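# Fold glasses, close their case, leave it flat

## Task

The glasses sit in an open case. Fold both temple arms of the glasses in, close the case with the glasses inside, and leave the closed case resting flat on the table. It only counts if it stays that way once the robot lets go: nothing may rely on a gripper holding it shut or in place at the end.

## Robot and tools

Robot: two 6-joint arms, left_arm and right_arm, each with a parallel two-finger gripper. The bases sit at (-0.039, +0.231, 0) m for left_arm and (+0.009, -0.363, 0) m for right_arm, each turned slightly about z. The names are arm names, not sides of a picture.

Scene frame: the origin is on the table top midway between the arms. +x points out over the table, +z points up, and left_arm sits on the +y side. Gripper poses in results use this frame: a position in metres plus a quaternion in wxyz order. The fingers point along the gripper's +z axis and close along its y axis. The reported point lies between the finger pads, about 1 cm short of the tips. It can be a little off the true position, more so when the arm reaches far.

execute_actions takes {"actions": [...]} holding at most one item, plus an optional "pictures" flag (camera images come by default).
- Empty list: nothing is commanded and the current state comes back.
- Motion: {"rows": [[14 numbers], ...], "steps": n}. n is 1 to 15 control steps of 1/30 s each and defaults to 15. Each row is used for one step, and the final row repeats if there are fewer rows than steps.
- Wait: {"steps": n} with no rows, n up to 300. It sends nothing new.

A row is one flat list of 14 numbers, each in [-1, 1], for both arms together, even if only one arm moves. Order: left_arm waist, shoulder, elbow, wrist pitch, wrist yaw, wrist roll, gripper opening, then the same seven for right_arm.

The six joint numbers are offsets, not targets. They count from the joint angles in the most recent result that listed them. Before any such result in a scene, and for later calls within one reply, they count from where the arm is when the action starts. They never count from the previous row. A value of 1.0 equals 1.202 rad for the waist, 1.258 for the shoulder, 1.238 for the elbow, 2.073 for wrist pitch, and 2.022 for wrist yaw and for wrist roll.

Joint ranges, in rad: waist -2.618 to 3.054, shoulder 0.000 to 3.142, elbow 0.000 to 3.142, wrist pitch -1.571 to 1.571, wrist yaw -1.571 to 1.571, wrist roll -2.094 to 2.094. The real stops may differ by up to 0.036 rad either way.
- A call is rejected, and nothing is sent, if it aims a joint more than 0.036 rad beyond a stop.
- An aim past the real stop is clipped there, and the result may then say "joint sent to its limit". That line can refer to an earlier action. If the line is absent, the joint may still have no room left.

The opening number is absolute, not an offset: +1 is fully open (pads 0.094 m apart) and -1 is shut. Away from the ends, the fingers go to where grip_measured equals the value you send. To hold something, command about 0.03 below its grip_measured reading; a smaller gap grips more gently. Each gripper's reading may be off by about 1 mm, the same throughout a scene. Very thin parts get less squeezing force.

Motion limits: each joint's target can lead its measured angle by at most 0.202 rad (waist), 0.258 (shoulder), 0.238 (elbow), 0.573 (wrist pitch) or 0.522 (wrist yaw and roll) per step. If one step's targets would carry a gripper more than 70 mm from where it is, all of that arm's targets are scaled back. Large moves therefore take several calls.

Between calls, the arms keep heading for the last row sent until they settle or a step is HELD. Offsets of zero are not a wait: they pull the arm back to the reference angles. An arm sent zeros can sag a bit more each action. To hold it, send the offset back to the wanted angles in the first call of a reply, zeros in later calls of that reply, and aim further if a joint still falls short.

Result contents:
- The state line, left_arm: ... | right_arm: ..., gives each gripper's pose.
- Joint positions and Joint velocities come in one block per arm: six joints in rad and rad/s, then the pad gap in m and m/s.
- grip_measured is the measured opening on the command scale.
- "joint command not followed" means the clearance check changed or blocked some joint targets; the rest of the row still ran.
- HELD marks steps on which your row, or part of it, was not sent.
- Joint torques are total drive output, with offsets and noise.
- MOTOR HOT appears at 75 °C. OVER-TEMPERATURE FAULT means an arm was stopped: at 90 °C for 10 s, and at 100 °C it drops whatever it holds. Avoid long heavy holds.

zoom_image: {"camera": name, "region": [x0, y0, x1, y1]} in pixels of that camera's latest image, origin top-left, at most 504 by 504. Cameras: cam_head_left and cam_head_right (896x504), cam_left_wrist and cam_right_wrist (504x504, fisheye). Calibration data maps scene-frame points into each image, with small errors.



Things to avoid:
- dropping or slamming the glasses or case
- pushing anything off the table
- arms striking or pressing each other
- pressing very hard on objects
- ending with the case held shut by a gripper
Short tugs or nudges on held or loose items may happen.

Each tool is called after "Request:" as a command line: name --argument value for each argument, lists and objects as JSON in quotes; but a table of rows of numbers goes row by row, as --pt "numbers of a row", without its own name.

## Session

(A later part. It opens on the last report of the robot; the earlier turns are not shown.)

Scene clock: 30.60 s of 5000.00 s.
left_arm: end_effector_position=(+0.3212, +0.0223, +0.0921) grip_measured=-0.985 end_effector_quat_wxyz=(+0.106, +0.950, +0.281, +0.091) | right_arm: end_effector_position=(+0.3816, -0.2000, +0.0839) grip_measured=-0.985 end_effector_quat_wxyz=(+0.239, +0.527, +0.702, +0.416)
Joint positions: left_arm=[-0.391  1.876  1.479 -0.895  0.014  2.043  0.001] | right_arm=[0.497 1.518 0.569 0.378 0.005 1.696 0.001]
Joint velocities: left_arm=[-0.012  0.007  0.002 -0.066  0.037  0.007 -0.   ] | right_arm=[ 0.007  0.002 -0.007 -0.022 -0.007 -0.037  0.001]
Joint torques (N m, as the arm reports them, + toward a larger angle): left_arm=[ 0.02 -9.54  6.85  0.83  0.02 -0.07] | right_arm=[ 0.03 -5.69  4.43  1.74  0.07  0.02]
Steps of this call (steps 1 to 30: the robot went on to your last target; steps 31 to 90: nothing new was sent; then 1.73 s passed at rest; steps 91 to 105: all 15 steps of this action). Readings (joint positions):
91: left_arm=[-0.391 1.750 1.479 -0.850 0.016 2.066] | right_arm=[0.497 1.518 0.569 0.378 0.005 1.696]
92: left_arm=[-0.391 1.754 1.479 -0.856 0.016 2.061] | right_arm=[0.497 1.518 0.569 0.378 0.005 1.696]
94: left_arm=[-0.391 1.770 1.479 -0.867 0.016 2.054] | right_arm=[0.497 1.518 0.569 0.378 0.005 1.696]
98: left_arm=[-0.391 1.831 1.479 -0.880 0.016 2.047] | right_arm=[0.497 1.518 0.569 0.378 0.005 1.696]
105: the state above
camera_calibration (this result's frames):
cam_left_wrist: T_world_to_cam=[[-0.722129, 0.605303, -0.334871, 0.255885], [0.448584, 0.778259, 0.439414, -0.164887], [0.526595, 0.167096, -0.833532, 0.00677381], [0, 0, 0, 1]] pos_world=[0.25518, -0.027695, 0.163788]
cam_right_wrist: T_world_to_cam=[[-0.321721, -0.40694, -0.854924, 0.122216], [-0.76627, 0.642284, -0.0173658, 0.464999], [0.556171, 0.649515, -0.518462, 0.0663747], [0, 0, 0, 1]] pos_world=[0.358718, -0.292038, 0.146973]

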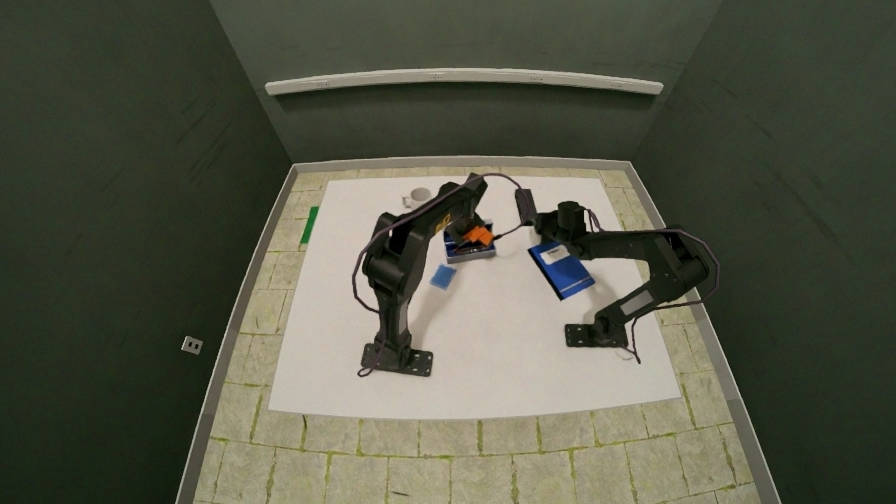

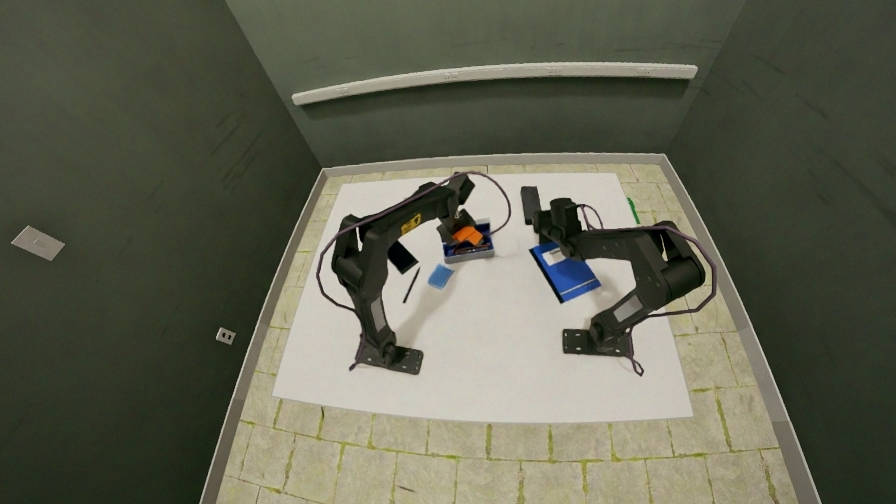

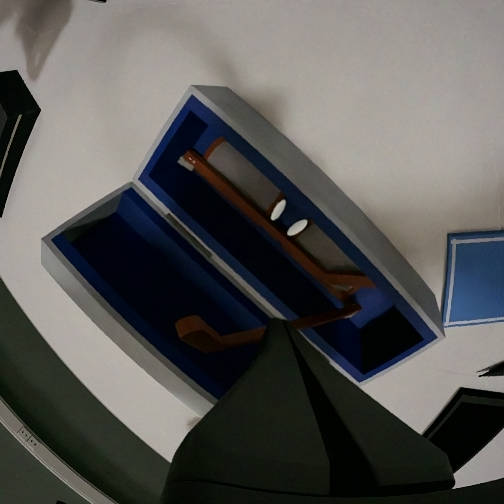

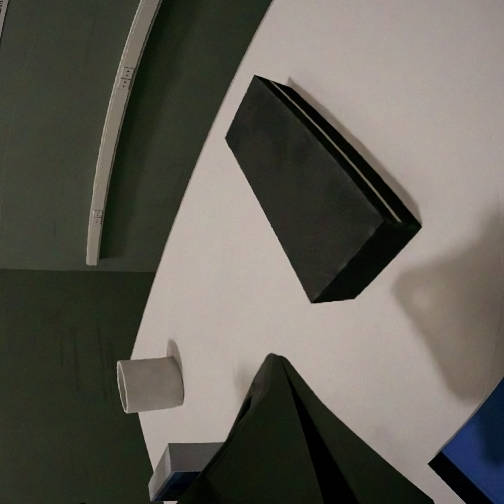

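Request:
execute_actions --actions '[{"rows":[[0,0.02,0,0.015,0,0,-1,0,0,0,0,0,0,-1],[0,0.03,0,0.015,0,0,-1,0,0,0,0,0,0,-1],[0,0.04,0,0.02,0,0,-1,0,0,0,0,0,0,-1],[0,0.05,0,0.02,0,0,-1,0,0,0,0,0,0,-1],[-0.01,0.06,0,0.025,0,0,-1,0,0,0,0,0,0,-1],[-0.015,0.07,0,0.03,0,0,-1,0,0,0,0,0,0,-1],[-0.02,0.08,0,0.035,0,0,-1,0,0,0,0,0,0,-1],[-0.02,0.09,0,0.04,0,0,-1,0,0,0,0,0,0,-1],[-0.025,0.105,0,0.045,0,0,-1,0,0,0,0,0,0,-1],[-0.025,0.12,0,0.05,0,0,-1,0,0,0,0,0,0,-1]]}]'

Scene clock: 38.63 s of 5000.00 s.
left_arm: end_effector_position=(+0.3264, +0.0085, +0.0358) grip_measured=-0.985 end_effector_quat_wxyz=(+0.081, +0.957, +0.272, +0.066) | right_arm: end_effector_position=(+0.3816, -0.2000, +0.0839) grip_measured=-0.985 end_effector_quat_wxyz=(+0.239, +0.527, +0.702, +0.416)
Joint positions: left_arm=[-0.413  2.028  1.479 -0.813  0.013  2.042  0.001] | right_arm=[0.497 1.518 0.569 0.378 0.005 1.696 0.001]
Joint velocities: left_arm=[-0.022  0.002 -0.022  0.007  0.007 -0.022 -0.   ] | right_arm=[-0.012 -0.027  0.012  0.007  0.066 -0.007  0.   ]
Joint torques (N m, as the arm reports them, + toward a larger angle): left_arm=[ -0.74 -10.46   6.49   1.1    0.04  -0.01] | right_arm=[ 0.   -5.64  4.42  1.82  0.04  0.02]
Steps of this call (steps 1 to 15: the robot went on to your last target; steps 16 to 90: nothing new was sent; then 4.53 s passed at rest; steps 91 to 105: all 15 steps of this action). Readings (joint positions):
91: left_arm=[-0.391 1.877 1.479 -0.894 0.014 2.042] | right_arm=[0.497 1.518 0.569 0.378 0.005 1.696]
92: left_arm=[-0.391 1.880 1.479 -0.890 0.014 2.042] | right_arm=[0.497 1.518 0.569 0.378 0.005 1.696]
94: left_arm=[-0.391 1.894 1.479 -0.879 0.013 2.042] | right_arm=[0.497 1.518 0.569 0.378 0.005 1.696]
98: left_arm=[-0.395 1.951 1.479 -0.851 0.013 2.042] | right_arm=[0.497 1.518 0.569 0.378 0.005 1.696]
105: the state above
camera_calibration (this result's frames):
cam_left_wrist: T_world_to_cam=[[-0.727353, 0.631241, -0.269243, 0.248242], [0.490845, 0.752715, 0.438738, -0.145319], [0.479613, 0.186961, -0.857331, -0.024577], [0, 0, 0, 1]] pos_world=[0.263676, -0.042722, 0.109524]
cam_right_wrist: T_world_to_cam=[[-0.321721, -0.40694, -0.854924, 0.122216], [-0.76627, 0.642284, -0.0173658, 0.464999], [0.556171, 0.649515, -0.518462, 0.0663747], [0, 0, 0, 1]] pos_world=[0.358718, -0.292038, 0.146973]

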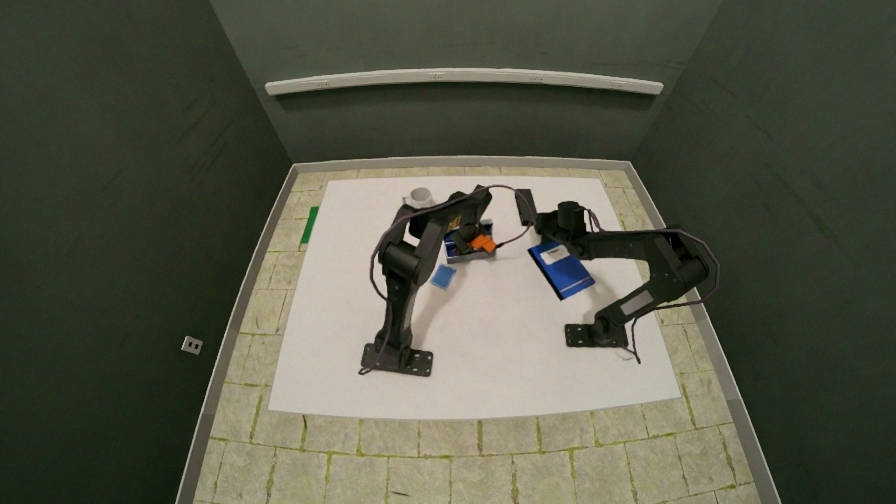

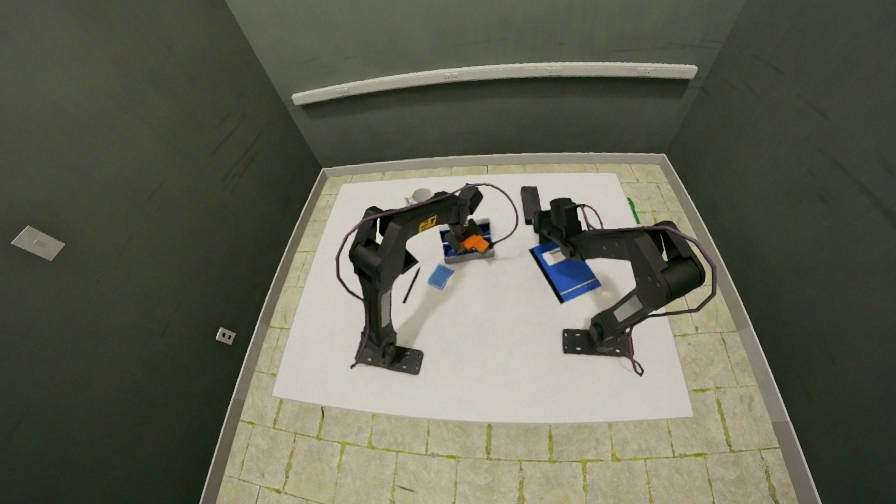

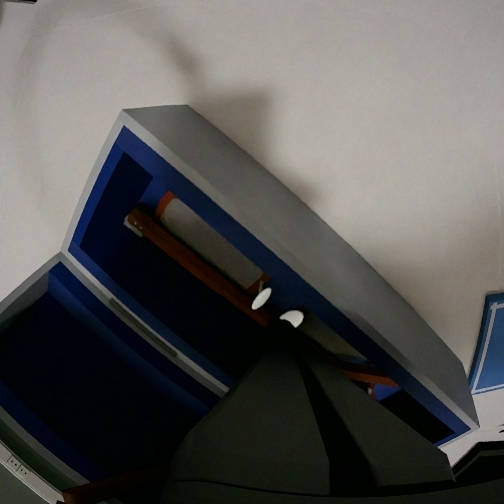

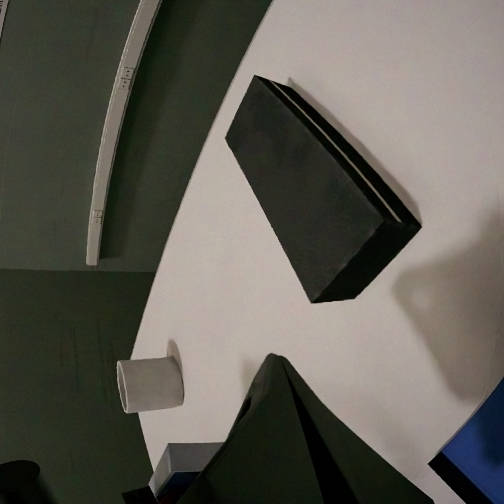

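Request:
execute_actions --actions '[{"rows":[[0,-0.05,0,-0.06,0,0,-1,0,0,0,0,0,0,-1],[0,-0.1,0,-0.07,0,0,-1,0,0,0,0,0,0,-1],[0,-0.15,0,-0.07,0,0,-1,0,0,0,0,0,0,-1],[0,-0.2,0,-0.07,0,0,-1,0,0,0,0,0,0,-1]]}]' --pictures false

Request:
execute_actions --actions '[{"rows":[[0.04,0,0.01,0.045,0,0,-1,0,0,0,0,0,0,-1],[0.04,0,0.01,0.045,0,0,-1,0,0,0,0,0,0,-1],[0.04,0,0.01,0.045,0,0,-1,0,0,0,0,0,0,-1],[0.04,0,0.01,0.045,0,0,-1,0,0,0,0,0,0,-1],[0.04,0.03,0.01,0.045,0,0,-1,0,0,0,0,0,0,-1],[0.04,0.05,0.01,0.045,0,0,-1,0,0,0,0,0,0,-1],[0.04,0.07,0.01,0.045,0,0,-1,0,0,0,0,0,0,-1]]}]'

Scene clock: 43.20 s of 5000.00 s.
left_arm: end_effector_position=(+0.3119, +0.0176, +0.1335) grip_measured=-0.985 end_effector_quat_wxyz=(+0.136, +0.946, +0.269, +0.119) | right_arm: end_effector_position=(+0.3816, -0.2000, +0.0839) grip_measured=-0.985 end_effector_quat_wxyz=(+0.239, +0.527, +0.702, +0.416)
Joint positions: left_arm=[-0.413  1.765  1.478 -0.921  0.012  2.042  0.001] | right_arm=[0.497 1.518 0.569 0.378 0.005 1.696 0.001]
Joint velocities: left_arm=[-0.012  0.12   0.002 -0.066 -0.007 -0.095 -0.002] | right_arm=[-0.007 -0.007  0.002 -0.007  0.022 -0.095 -0.001]
Joint torques (N m, as the arm reports them, + toward a larger angle): left_arm=[ 0.   -8.    7.06  1.    0.02  0.01] | right_arm=[-0.03 -5.59  4.47  1.81  0.04 -0.02]
Steps of this call (steps 1 to 30: the robot went on to your last target; steps 31 to 90: nothing new was sent; then 1.07 s passed at rest; steps 91 to 105: all 15 steps of this action). Readings (joint positions):
91: left_arm=[-0.413 2.024 1.479 -0.809 0.013 2.042] | right_arm=[0.497 1.518 0.569 0.378 0.005 1.696]
92: left_arm=[-0.413 2.011 1.478 -0.831 0.013 2.042] | right_arm=[0.497 1.518 0.569 0.378 0.005 1.696]
94: left_arm=[-0.413 1.946 1.470 -0.875 0.012 2.042] | right_arm=[0.497 1.518 0.569 0.378 0.005 1.696]
98: left_arm=[-0.413 1.777 1.472 -0.904 0.012 2.042] | right_arm=[0.497 1.518 0.569 0.378 0.005 1.696]
105: the state above

Scene clock: 43.70 s of 5000.00 s.
left_arm: end_effector_position=(+0.3377, +0.0235, +0.1027) grip_measured=-0.985 end_effector_quat_wxyz=(+0.129, +0.941, +0.289, +0.118) | right_arm: end_effector_position=(+0.3816, -0.2000, +0.0839) grip_measured=-0.985 end_effector_quat_wxyz=(+0.239, +0.527, +0.702, +0.416)
Joint positions: left_arm=[-0.37   1.86   1.478 -0.837  0.011  2.042  0.001] | right_arm=[0.497 1.518 0.569 0.378 0.005 1.696 0.001]
Joint velocities: left_arm=[-0.012  0.002  0.022  0.037 -0.037  0.037  0.   ] | right_arm=[-0.002  0.012 -0.012  0.051 -0.051  0.022  0.   ]
Joint torques (N m, as the arm reports them, + toward a larger angle): left_arm=[ 0.45 -9.84  7.94  1.29  0.06  0.  ] | right_arm=[-0.11 -5.74  4.34  1.8   0.01  0.01]
Steps of this call (steps 1 to 15: all 15 steps of this action). Readings (joint positions):
1: left_arm=[-0.410 1.768 1.478 -0.916 0.012 2.042] | right_arm=[0.497 1.518 0.569 0.378 0.005 1.696]
2: left_arm=[-0.404 1.769 1.478 -0.903 0.012 2.042] | right_arm=[0.497 1.518 0.569 0.378 0.005 1.696]
4: left_arm=[-0.386 1.769 1.478 -0.875 0.012 2.042] | right_arm=[0.497 1.518 0.569 0.378 0.005 1.696]
8: left_arm=[-0.370 1.803 1.478 -0.842 0.011 2.042] | right_arm=[0.497 1.518 0.569 0.378 0.005 1.696]
15: the state above
camera_calibration (this result's frames):
cam_left_wrist: T_world_to_cam=[[-0.711576, 0.577107, -0.400758, 0.274469], [0.402634, 0.802376, 0.440544, -0.163021], [0.5758, 0.152121, -0.803314, -0.01265], [0, 0, 0, 1]] pos_world=[0.268227, -0.02567, 0.171652]
cam_right_wrist: T_world_to_cam=[[-0.321721, -0.40694, -0.854924, 0.122216], [-0.76627, 0.642284, -0.0173658, 0.464999], [0.556171, 0.649515, -0.518462, 0.0663747], [0, 0, 0, 1]] pos_world=[0.358718, -0.292038, 0.146973]

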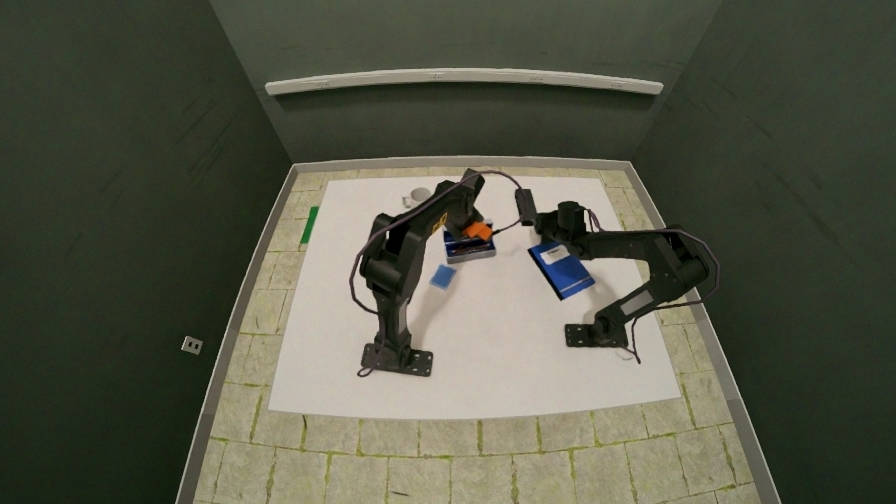

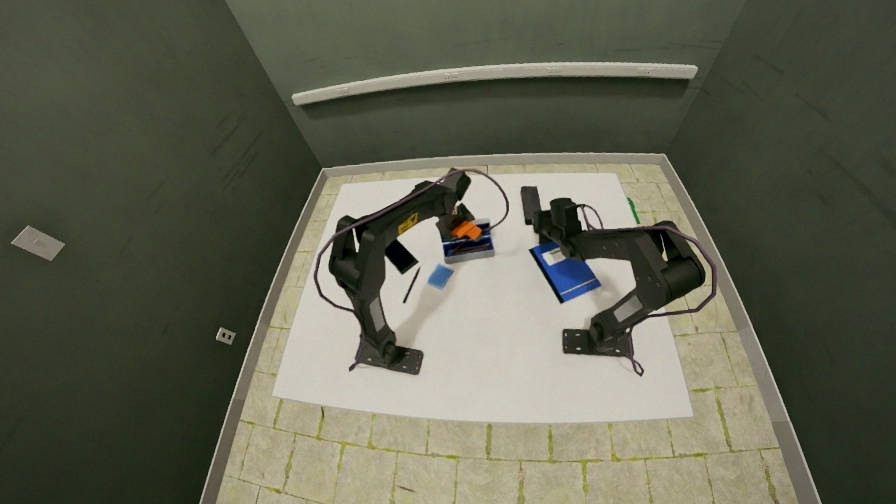

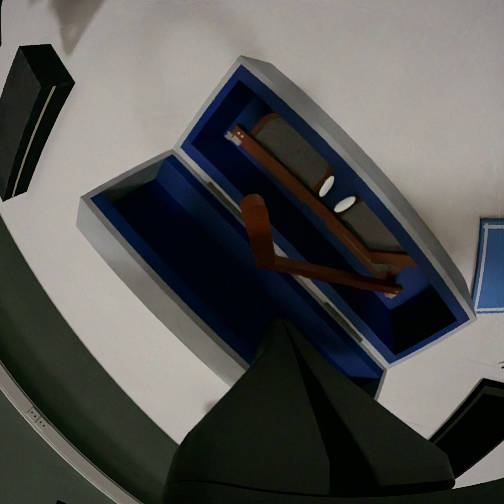

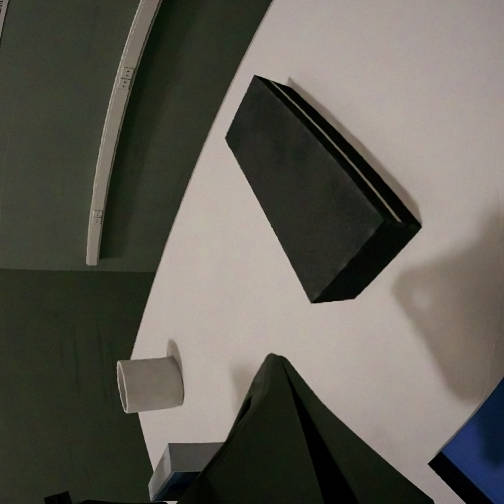

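Request:
execute_actions --actions '[{"rows":[[-0.03,0,0,0,0,0,-1,0,0,0,0,0,0,-1],[-0.03,0.02,0,0,0,0,-1,0,0,0,0,0,0,-1],[-0.03,0.03,0,0,0,0,-1,0,0,0,0,0,0,-1],[-0.03,0.04,0,0,0,0,-1,0,0,0,0,0,0,-1],[-0.03,0.05,0,0,0,0,-1,0,0,0,0,0,0,-1],[-0.03,0.06,0,0.01,0,0,-1,0,0,0,0,0,0,-1],[-0.03,0.07,0,0.01,0,0,-1,0,0,0,0,0,0,-1]]}]'

Scene clock: 46.63 s of 5000.00 s.
left_arm: end_effector_position=(+0.3325, +0.0129, +0.0666) grip_measured=-0.985 end_effector_quat_wxyz=(+0.103, +0.951, +0.278, +0.091) | right_arm: end_effector_position=(+0.3816, -0.2000, +0.0839) grip_measured=-0.985 end_effector_quat_wxyz=(+0.239, +0.527, +0.702, +0.416)
Joint positions: left_arm=[-0.399  1.951  1.478 -0.821  0.009  2.042  0.001] | right_arm=[0.497 1.518 0.569 0.378 0.005 1.696 0.001]
Joint velocities: left_arm=[-0.002  0.002 -0.007  0.037  0.051  0.022 -0.001] | right_arm=[-0.012 -0.012  0.007 -0.037  0.022 -0.066 -0.   ]
Joint torques (N m, as the arm reports them, + toward a larger angle): left_arm=[ -0.78 -10.01   6.66   1.04   0.02   0.  ] | right_arm=[-0.09 -5.66  4.37  1.8   0.02  0.03]
Steps of this call (steps 1 to 15: the robot went on to your last target; steps 16 to 73: nothing new was sent; steps 74 to 88: all 15 steps of this action). Readings (joint positions):
74: left_arm=[-0.372 1.860 1.478 -0.833 0.010 2.042] | right_arm=[0.497 1.518 0.569 0.378 0.005 1.696]
75: left_arm=[-0.376 1.862 1.478 -0.833 0.009 2.042] | right_arm=[0.497 1.518 0.569 0.378 0.005 1.696]
77: left_arm=[-0.387 1.871 1.478 -0.833 0.009 2.042] | right_arm=[0.497 1.518 0.569 0.378 0.005 1.696]
81: left_arm=[-0.399 1.919 1.478 -0.826 0.009 2.042] | right_arm=[0.497 1.518 0.569 0.378 0.005 1.696]
88: the state above
camera_calibration (this result's frames):
cam_left_wrist: T_world_to_cam=[[-0.718671, 0.610971, -0.332002, 0.259735], [0.452782, 0.773547, 0.443411, -0.152977], [0.527731, 0.168342, -0.832563, -0.0192948], [0, 0, 0, 1]] pos_world=[0.266112, -0.0371075, 0.138]
cam_right_wrist: T_world_to_cam=[[-0.321721, -0.40694, -0.854924, 0.122216], [-0.76627, 0.642284, -0.0173658, 0.464999], [0.556171, 0.649515, -0.518462, 0.0663747], [0, 0, 0, 1]] pos_world=[0.358718, -0.292038, 0.146973]

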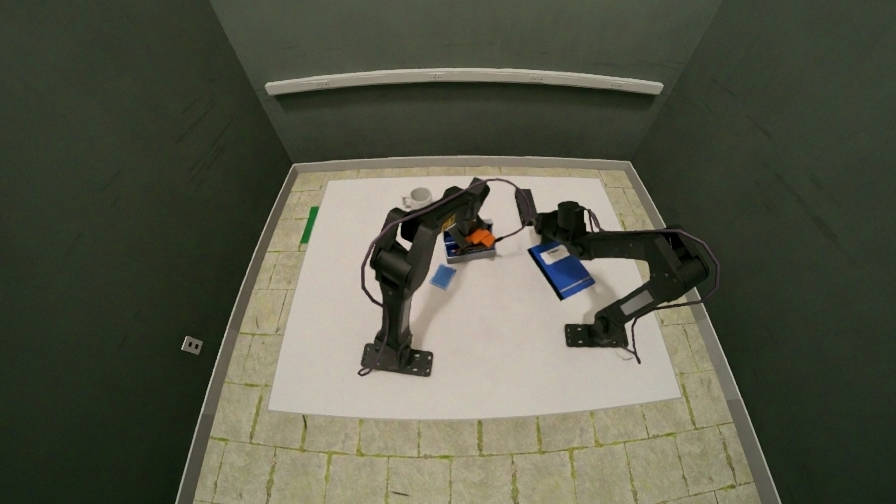

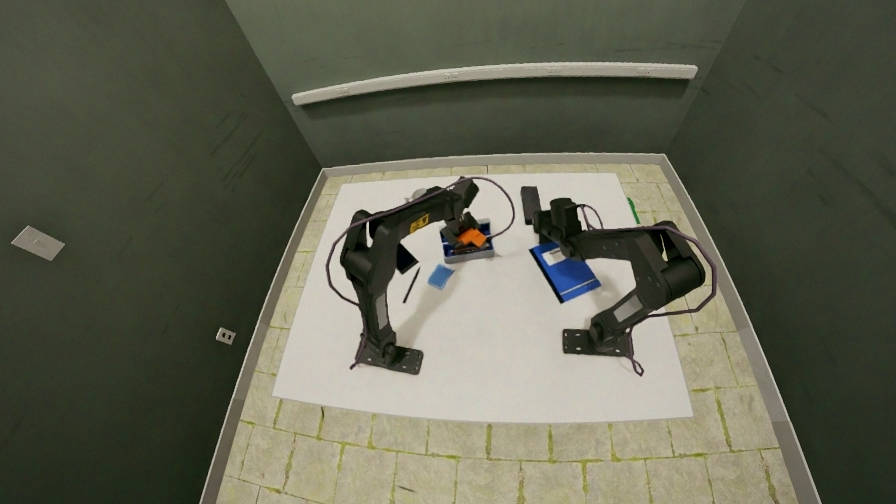

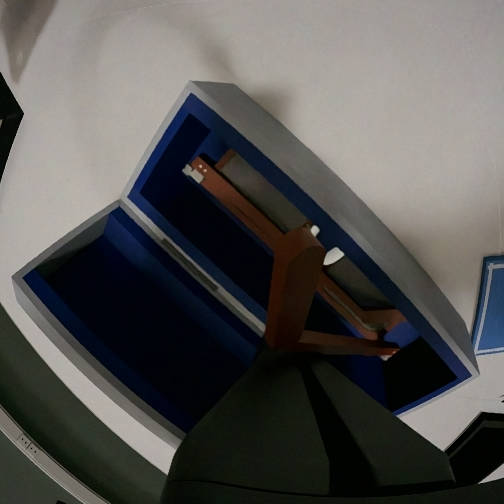

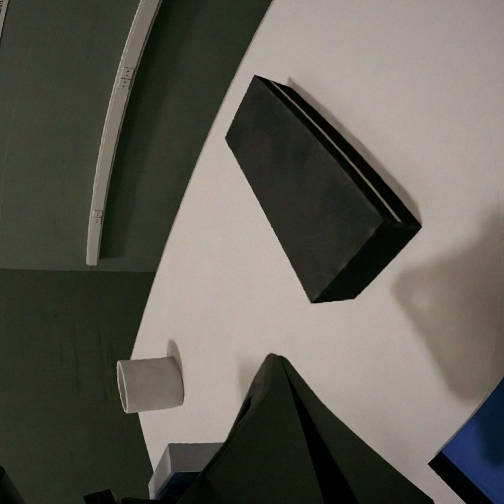

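Request:
execute_actions --actions '[{"rows":[[0,-0.11,0,0,0,0,-1,0,0,0,0,0,0,-1]],"steps":10}]' --pictures false

Request:
execute_actions --actions '[{"rows":[[-0.02,0.025,0,-0.03,0,0,-1,0,0,0,0,0,0,-1]]}]'

Scene clock: 49.00 s of 5000.00 s.
left_arm: end_effector_position=(+0.3351, +0.0116, +0.1265) grip_measured=-0.985 end_effector_quat_wxyz=(+0.156, +0.938, +0.274, +0.142) | right_arm: end_effector_position=(+0.3816, -0.2000, +0.0839) grip_measured=-0.985 end_effector_quat_wxyz=(+0.239, +0.527, +0.702, +0.416)
Joint positions: left_arm=[-0.399  1.802  1.471 -0.814  0.008  2.042  0.001] | right_arm=[0.497 1.518 0.569 0.378 0.005 1.696 0.001]
Joint velocities: left_arm=[-0.007  0.066 -0.007  0.022 -0.007 -0.037  0.001] | right_arm=[ 0.002 -0.012  0.002 -0.051 -0.066  0.051 -0.001]
Joint torques (N m, as the arm reports them, + toward a larger angle): left_arm=[ 0.02 -8.3   7.71  1.27  0.04 -0.01] | right_arm=[-0.13 -5.74  4.31  1.75  0.05  0.06]
Steps of this call (steps 1 to 15: the robot went on to your last target; steps 16 to 61: nothing new was sent; steps 62 to 71: all 10 steps of this action). Readings (joint positions):
62: left_arm=[-0.399 1.939 1.477 -0.819 0.009 2.042] | right_arm=[0.497 1.518 0.569 0.378 0.005 1.696]
63: left_arm=[-0.399 1.921 1.472 -0.821 0.008 2.042] | right_arm=[0.497 1.518 0.569 0.378 0.005 1.696]
65: left_arm=[-0.399 1.868 1.471 -0.822 0.008 2.042] | right_arm=[0.497 1.518 0.569 0.378 0.005 1.696]
69: left_arm=[-0.399 1.802 1.471 -0.815 0.008 2.042] | right_arm=[0.497 1.518 0.569 0.378 0.005 1.696]
71: the state above

Scene clock: 49.50 s of 5000.00 s.
left_arm: end_effector_position=(+0.3255, +0.0107, +0.1128) grip_measured=-0.985 end_effector_quat_wxyz=(+0.136, +0.946, +0.269, +0.121) | right_arm: end_effector_position=(+0.3816, -0.2000, +0.0839) grip_measured=-0.985 end_effector_quat_wxyz=(+0.239, +0.527, +0.702, +0.416)
Joint positions: left_arm=[-0.412  1.827  1.471 -0.848  0.007  2.042  0.001] | right_arm=[0.497 1.518 0.569 0.378 0.005 1.696 0.001]
Joint velocities: left_arm=[-0.002  0.002 -0.017  0.022 -0.007 -0.007 -0.   ] | right_arm=[-0.017 -0.002  0.007 -0.037  0.051  0.051 -0.001]
Joint torques (N m, as the arm reports them, + toward a larger angle): left_arm=[-1.02 -8.44  7.05  0.98  0.01  0.  ] | right_arm=[-0.01 -5.83  4.51  1.79  0.07  0.  ]
Steps of this call (steps 1 to 15: all 15 steps of this action). Readings (joint positions):
1: left_arm=[-0.399 1.806 1.471 -0.818 0.008 2.042] | right_arm=[0.497 1.518 0.569 0.378 0.005 1.696]
2: left_arm=[-0.401 1.809 1.471 -0.822 0.007 2.042] | right_arm=[0.497 1.518 0.569 0.378 0.005 1.696]
4: left_arm=[-0.407 1.819 1.471 -0.832 0.007 2.042] | right_arm=[0.497 1.518 0.569 0.378 0.005 1.696]
8: left_arm=[-0.412 1.827 1.471 -0.845 0.007 2.042] | right_arm=[0.497 1.518 0.569 0.378 0.005 1.696]
15: the state above
camera_calibration (this result's frames):
cam_left_wrist: T_world_to_cam=[[-0.681838, 0.603351, -0.413599, 0.268758], [0.428332, 0.787648, 0.44288, -0.160757], [0.592982, 0.124815, -0.795483, -0.00171904], [0, 0, 0, 1]] pos_world=[0.253126, -0.035321, 0.180986]
cam_right_wrist: T_world_to_cam=[[-0.321721, -0.40694, -0.854924, 0.122216], [-0.76627, 0.642284, -0.0173658, 0.464999], [0.556171, 0.649515, -0.518462, 0.0663747], [0, 0, 0, 1]] pos_world=[0.358718, -0.292038, 0.146973]

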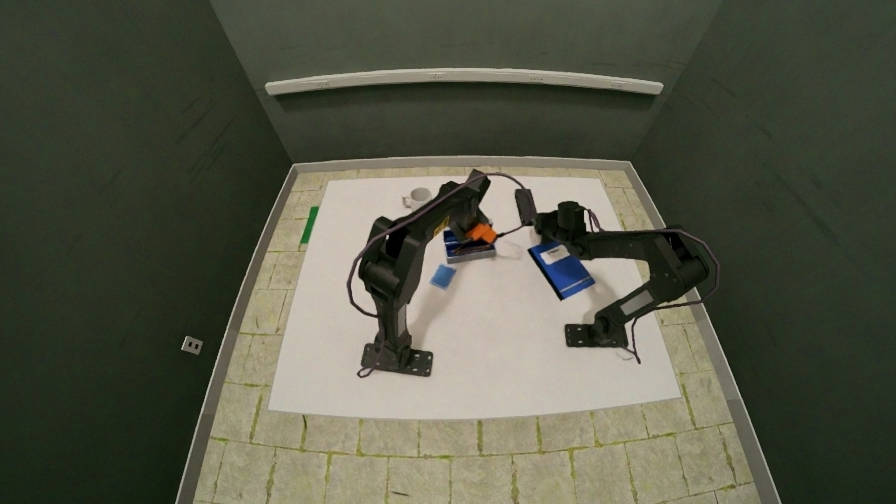

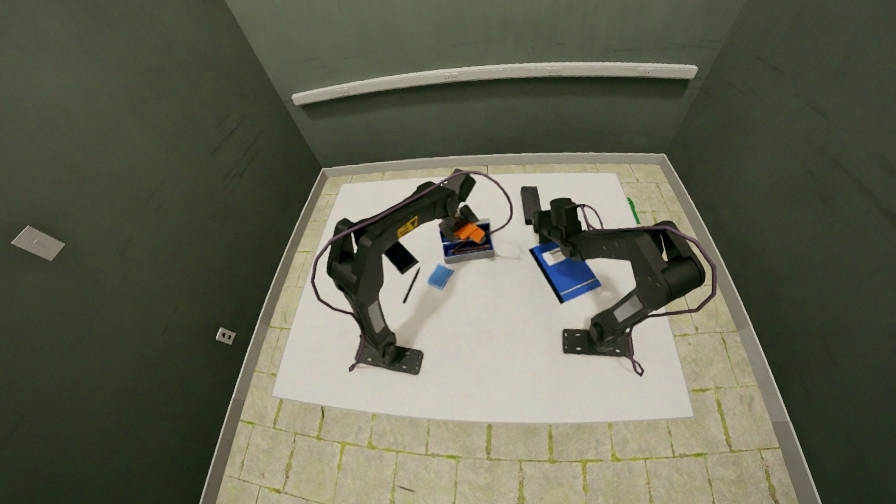

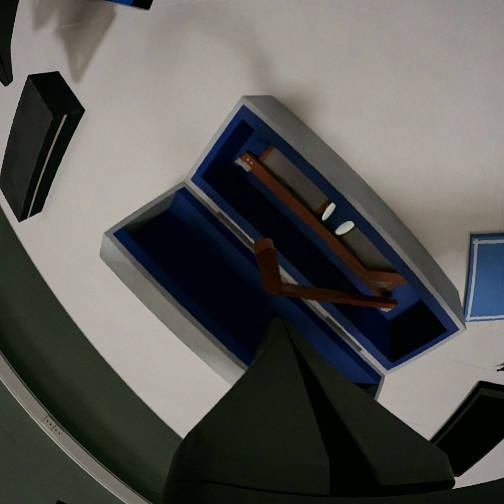

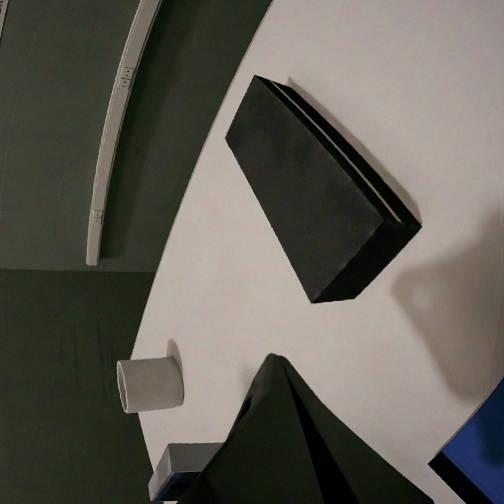

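Request:
execute_actions --actions '[{"rows":[[0,0.02,0,0,0,0,-1,0,0,0,0,0,0,-1],[0,0.03,0,0,0,0,-1,0,0,0,0,0,0,-1],[0,0.04,0,0,0,0,-1,0,0,0,0,0,0,-1],[0,0.05,0,0,0,0,-1,0,0,0,0,0,0,-1],[0,0.06,0,0,0,0,-1,0,0,0,0,0,0,-1],[0,0.07,0,0,0,0,-1,0,0,0,0,0,0,-1]]}]'

Scene clock: 52.10 s of 5000.00 s.
left_arm: end_effector_position=(+0.3238, +0.0117, +0.0767) grip_measured=-0.985 end_effector_quat_wxyz=(+0.104, +0.952, +0.272, +0.092) | right_arm: end_effector_position=(+0.3816, -0.2000, +0.0839) grip_measured=-0.985 end_effector_quat_wxyz=(+0.239, +0.527, +0.702, +0.416)
Joint positions: left_arm=[-0.412  1.917  1.471 -0.848  0.007  2.042  0.001] | right_arm=[0.497 1.518 0.569 0.378 0.005 1.696 0.001]
Joint velocities: left_arm=[-0.002 -0.007 -0.007 -0.007  0.066 -0.007 -0.   ] | right_arm=[-0.007 -0.032 -0.017 -0.007 -0.007  0.007  0.   ]
Joint torques (N m, as the arm reports them, + toward a larger angle): left_arm=[-0.04 -9.67  6.82  1.09  0.02  0.03] | right_arm=[ 0.01 -5.65  4.36  1.83  0.02  0.01]
Steps of this call (steps 1 to 15: the robot went on to your last target; steps 16 to 63: nothing new was sent; steps 64 to 78: all 15 steps of this action). Readings (joint positions):
64: left_arm=[-0.412 1.828 1.471 -0.849 0.007 2.042] | right_arm=[0.497 1.518 0.569 0.378 0.005 1.696]
65: left_arm=[-0.412 1.831 1.471 -0.849 0.007 2.042] | right_arm=[0.497 1.518 0.569 0.378 0.005 1.696]
67: left_arm=[-0.412 1.846 1.471 -0.848 0.007 2.042] | right_arm=[0.497 1.518 0.569 0.378 0.005 1.696]
71: left_arm=[-0.412 1.899 1.471 -0.848 0.007 2.042] | right_arm=[0.497 1.518 0.569 0.378 0.005 1.696]
78: the state above
camera_calibration (this result's frames):
cam_left_wrist: T_world_to_cam=[[-0.710131, 0.620436, -0.332824, 0.254812], [0.461977, 0.767331, 0.444725, -0.155625], [0.53131, 0.162056, -0.831533, -0.00730485], [0, 0, 0, 1]] pos_world=[0.256726, -0.0374951, 0.147944]
cam_right_wrist: T_world_to_cam=[[-0.321721, -0.40694, -0.854924, 0.122216], [-0.76627, 0.642284, -0.0173658, 0.464999], [0.556171, 0.649515, -0.518462, 0.0663747], [0, 0, 0, 1]] pos_world=[0.358718, -0.292038, 0.146973]

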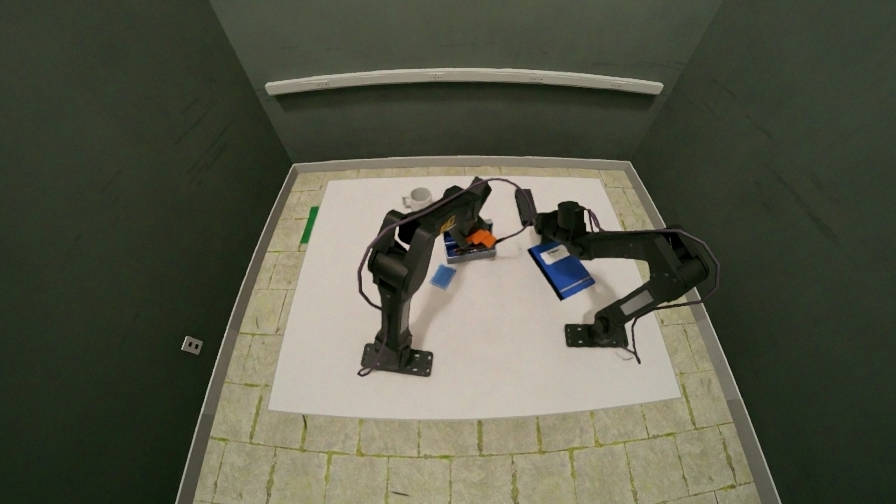

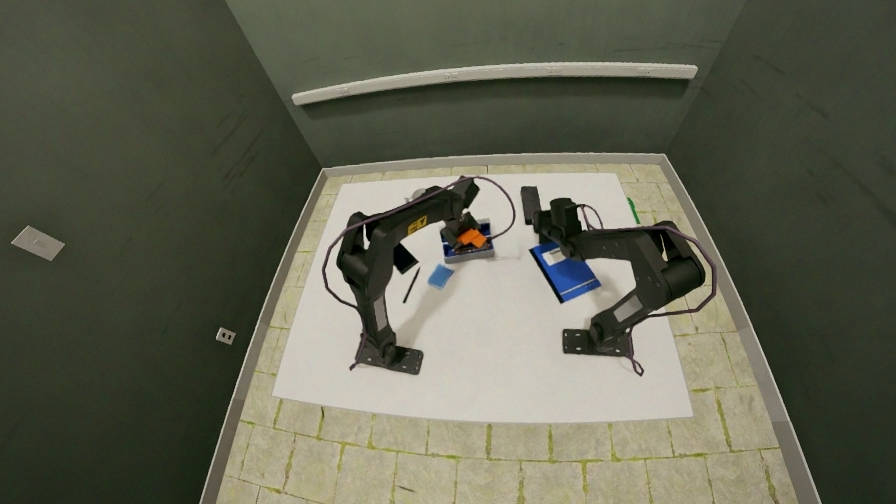

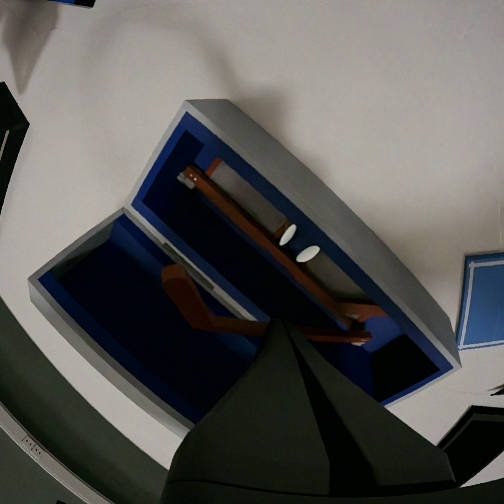

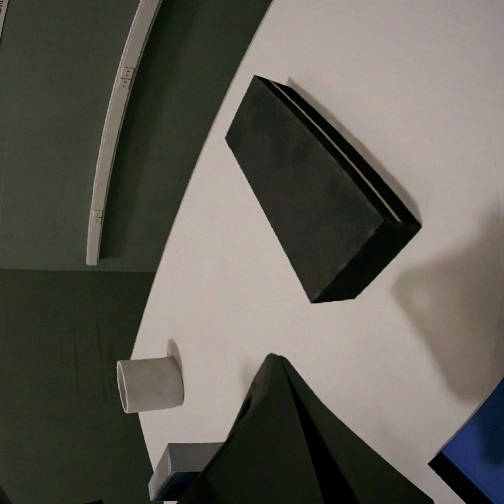

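Request:
execute_actions --actions '[{"rows":[[0,0.02,0,0.01,0,0,-1,0,0,0,0,0,0,-1],[0,0.03,0,0.01,0,0,-1,0,0,0,0,0,0,-1],[0,0.04,0,0.012,0,0,-1,0,0,0,0,0,0,-1],[0,0.05,0,0.015,0,0,-1,0,0,0,0,0,0,-1],[0,0.06,0,0.017,0,0,-1,0,0,0,0,0,0,-1],[0,0.07,0,0.02,0,0,-1,0,0,0,0,0,0,-1],[0,0.085,0,0.02,0,0,-1,0,0,0,0,0,0,-1]]}]'

Scene clock: 55.10 s of 5000.00 s.
left_arm: end_effector_position=(+0.3250, +0.0110, +0.0352) grip_measured=-0.985 end_effector_quat_wxyz=(+0.077, +0.957, +0.273, +0.067) | right_arm: end_effector_position=(+0.3816, -0.2000, +0.0839) grip_measured=-0.985 end_effector_quat_wxyz=(+0.239, +0.527, +0.702, +0.416)
Joint positions: left_arm=[-0.412  2.024  1.471 -0.814  0.007  2.042  0.001] | right_arm=[0.497 1.518 0.569 0.378 0.005 1.696 0.001]
Joint velocities: left_arm=[-0.002  0.002  0.002  0.051  0.007  0.022  0.001] | right_arm=[-0.007  0.002 -0.002  0.037  0.037  0.066  0.001]
Joint torques (N m, as the arm reports them, + toward a larger angle): left_arm=[  0.02 -10.21   6.5    0.96   0.02  -0.01] | right_arm=[-0.06 -5.65  4.5   1.82  0.04  0.02]
Steps of this call (steps 1 to 15: the robot went on to your last target; steps 16 to 75: nothing new was sent; steps 76 to 90: all 15 steps of this action). Readings (joint positions):
76: left_arm=[-0.412 1.918 1.471 -0.847 0.007 2.042] | right_arm=[0.497 1.518 0.569 0.378 0.005 1.696]
77: left_arm=[-0.412 1.921 1.471 -0.845 0.007 2.042] | right_arm=[0.497 1.518 0.569 0.378 0.005 1.696]
79: left_arm=[-0.412 1.934 1.471 -0.838 0.007 2.042] | right_arm=[0.497 1.518 0.569 0.378 0.005 1.696]
83: left_arm=[-0.412 1.989 1.471 -0.821 0.007 2.042] | right_arm=[0.497 1.518 0.569 0.378 0.005 1.696]
90: the state above
camera_calibration (this result's frames):
cam_left_wrist: T_world_to_cam=[[-0.728933, 0.631819, -0.263554, 0.245817], [0.48984, 0.750315, 0.443942, -0.146079], [0.47824, 0.194505, -0.85642, -0.0245645], [0, 0, 0, 1]] pos_world=[0.262488, -0.0409291, 0.108599]
cam_right_wrist: T_world_to_cam=[[-0.321721, -0.40694, -0.854924, 0.122216], [-0.76627, 0.642284, -0.0173658, 0.464999], [0.556171, 0.649515, -0.518462, 0.0663747], [0, 0, 0, 1]] pos_world=[0.358718, -0.292038, 0.146973]

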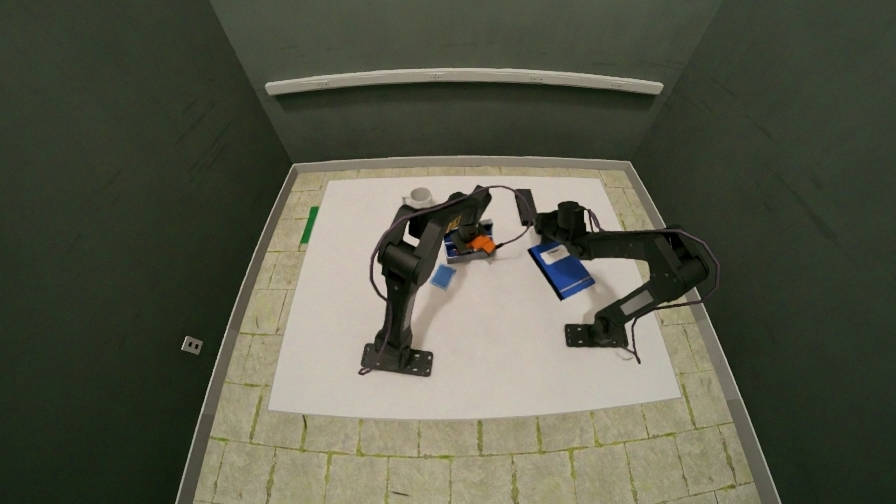

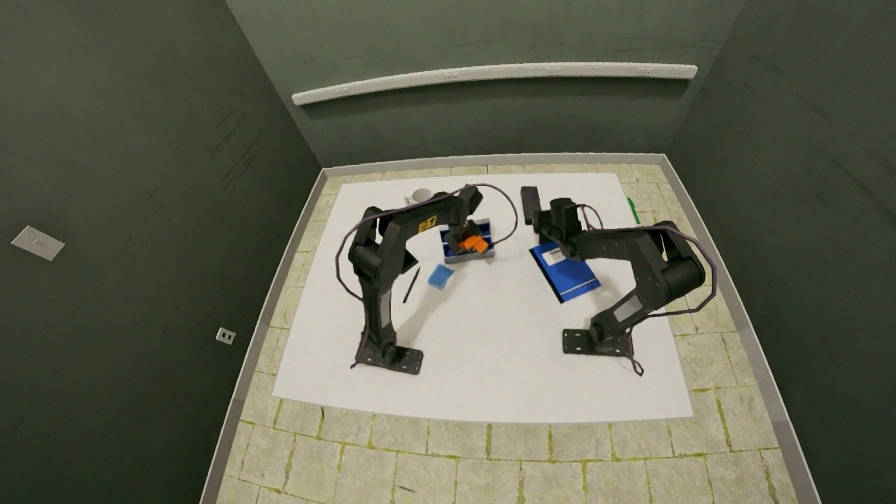

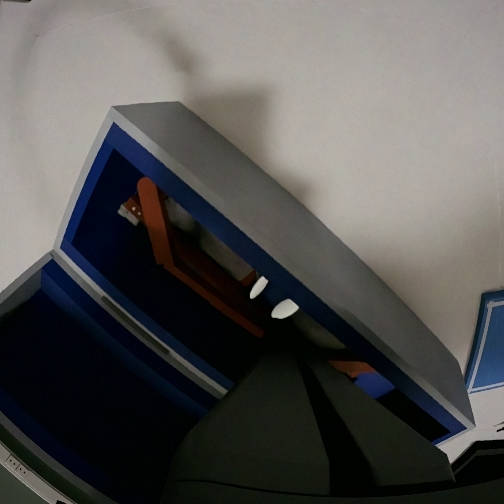

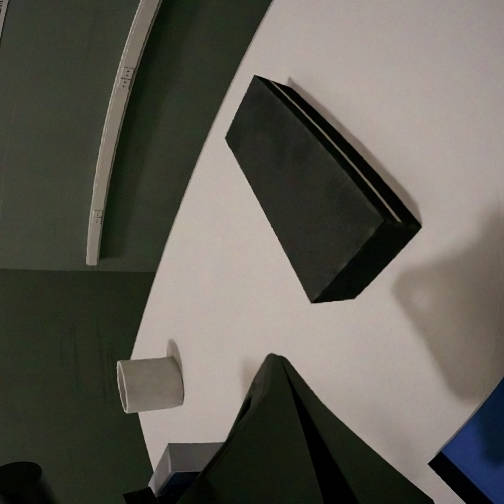

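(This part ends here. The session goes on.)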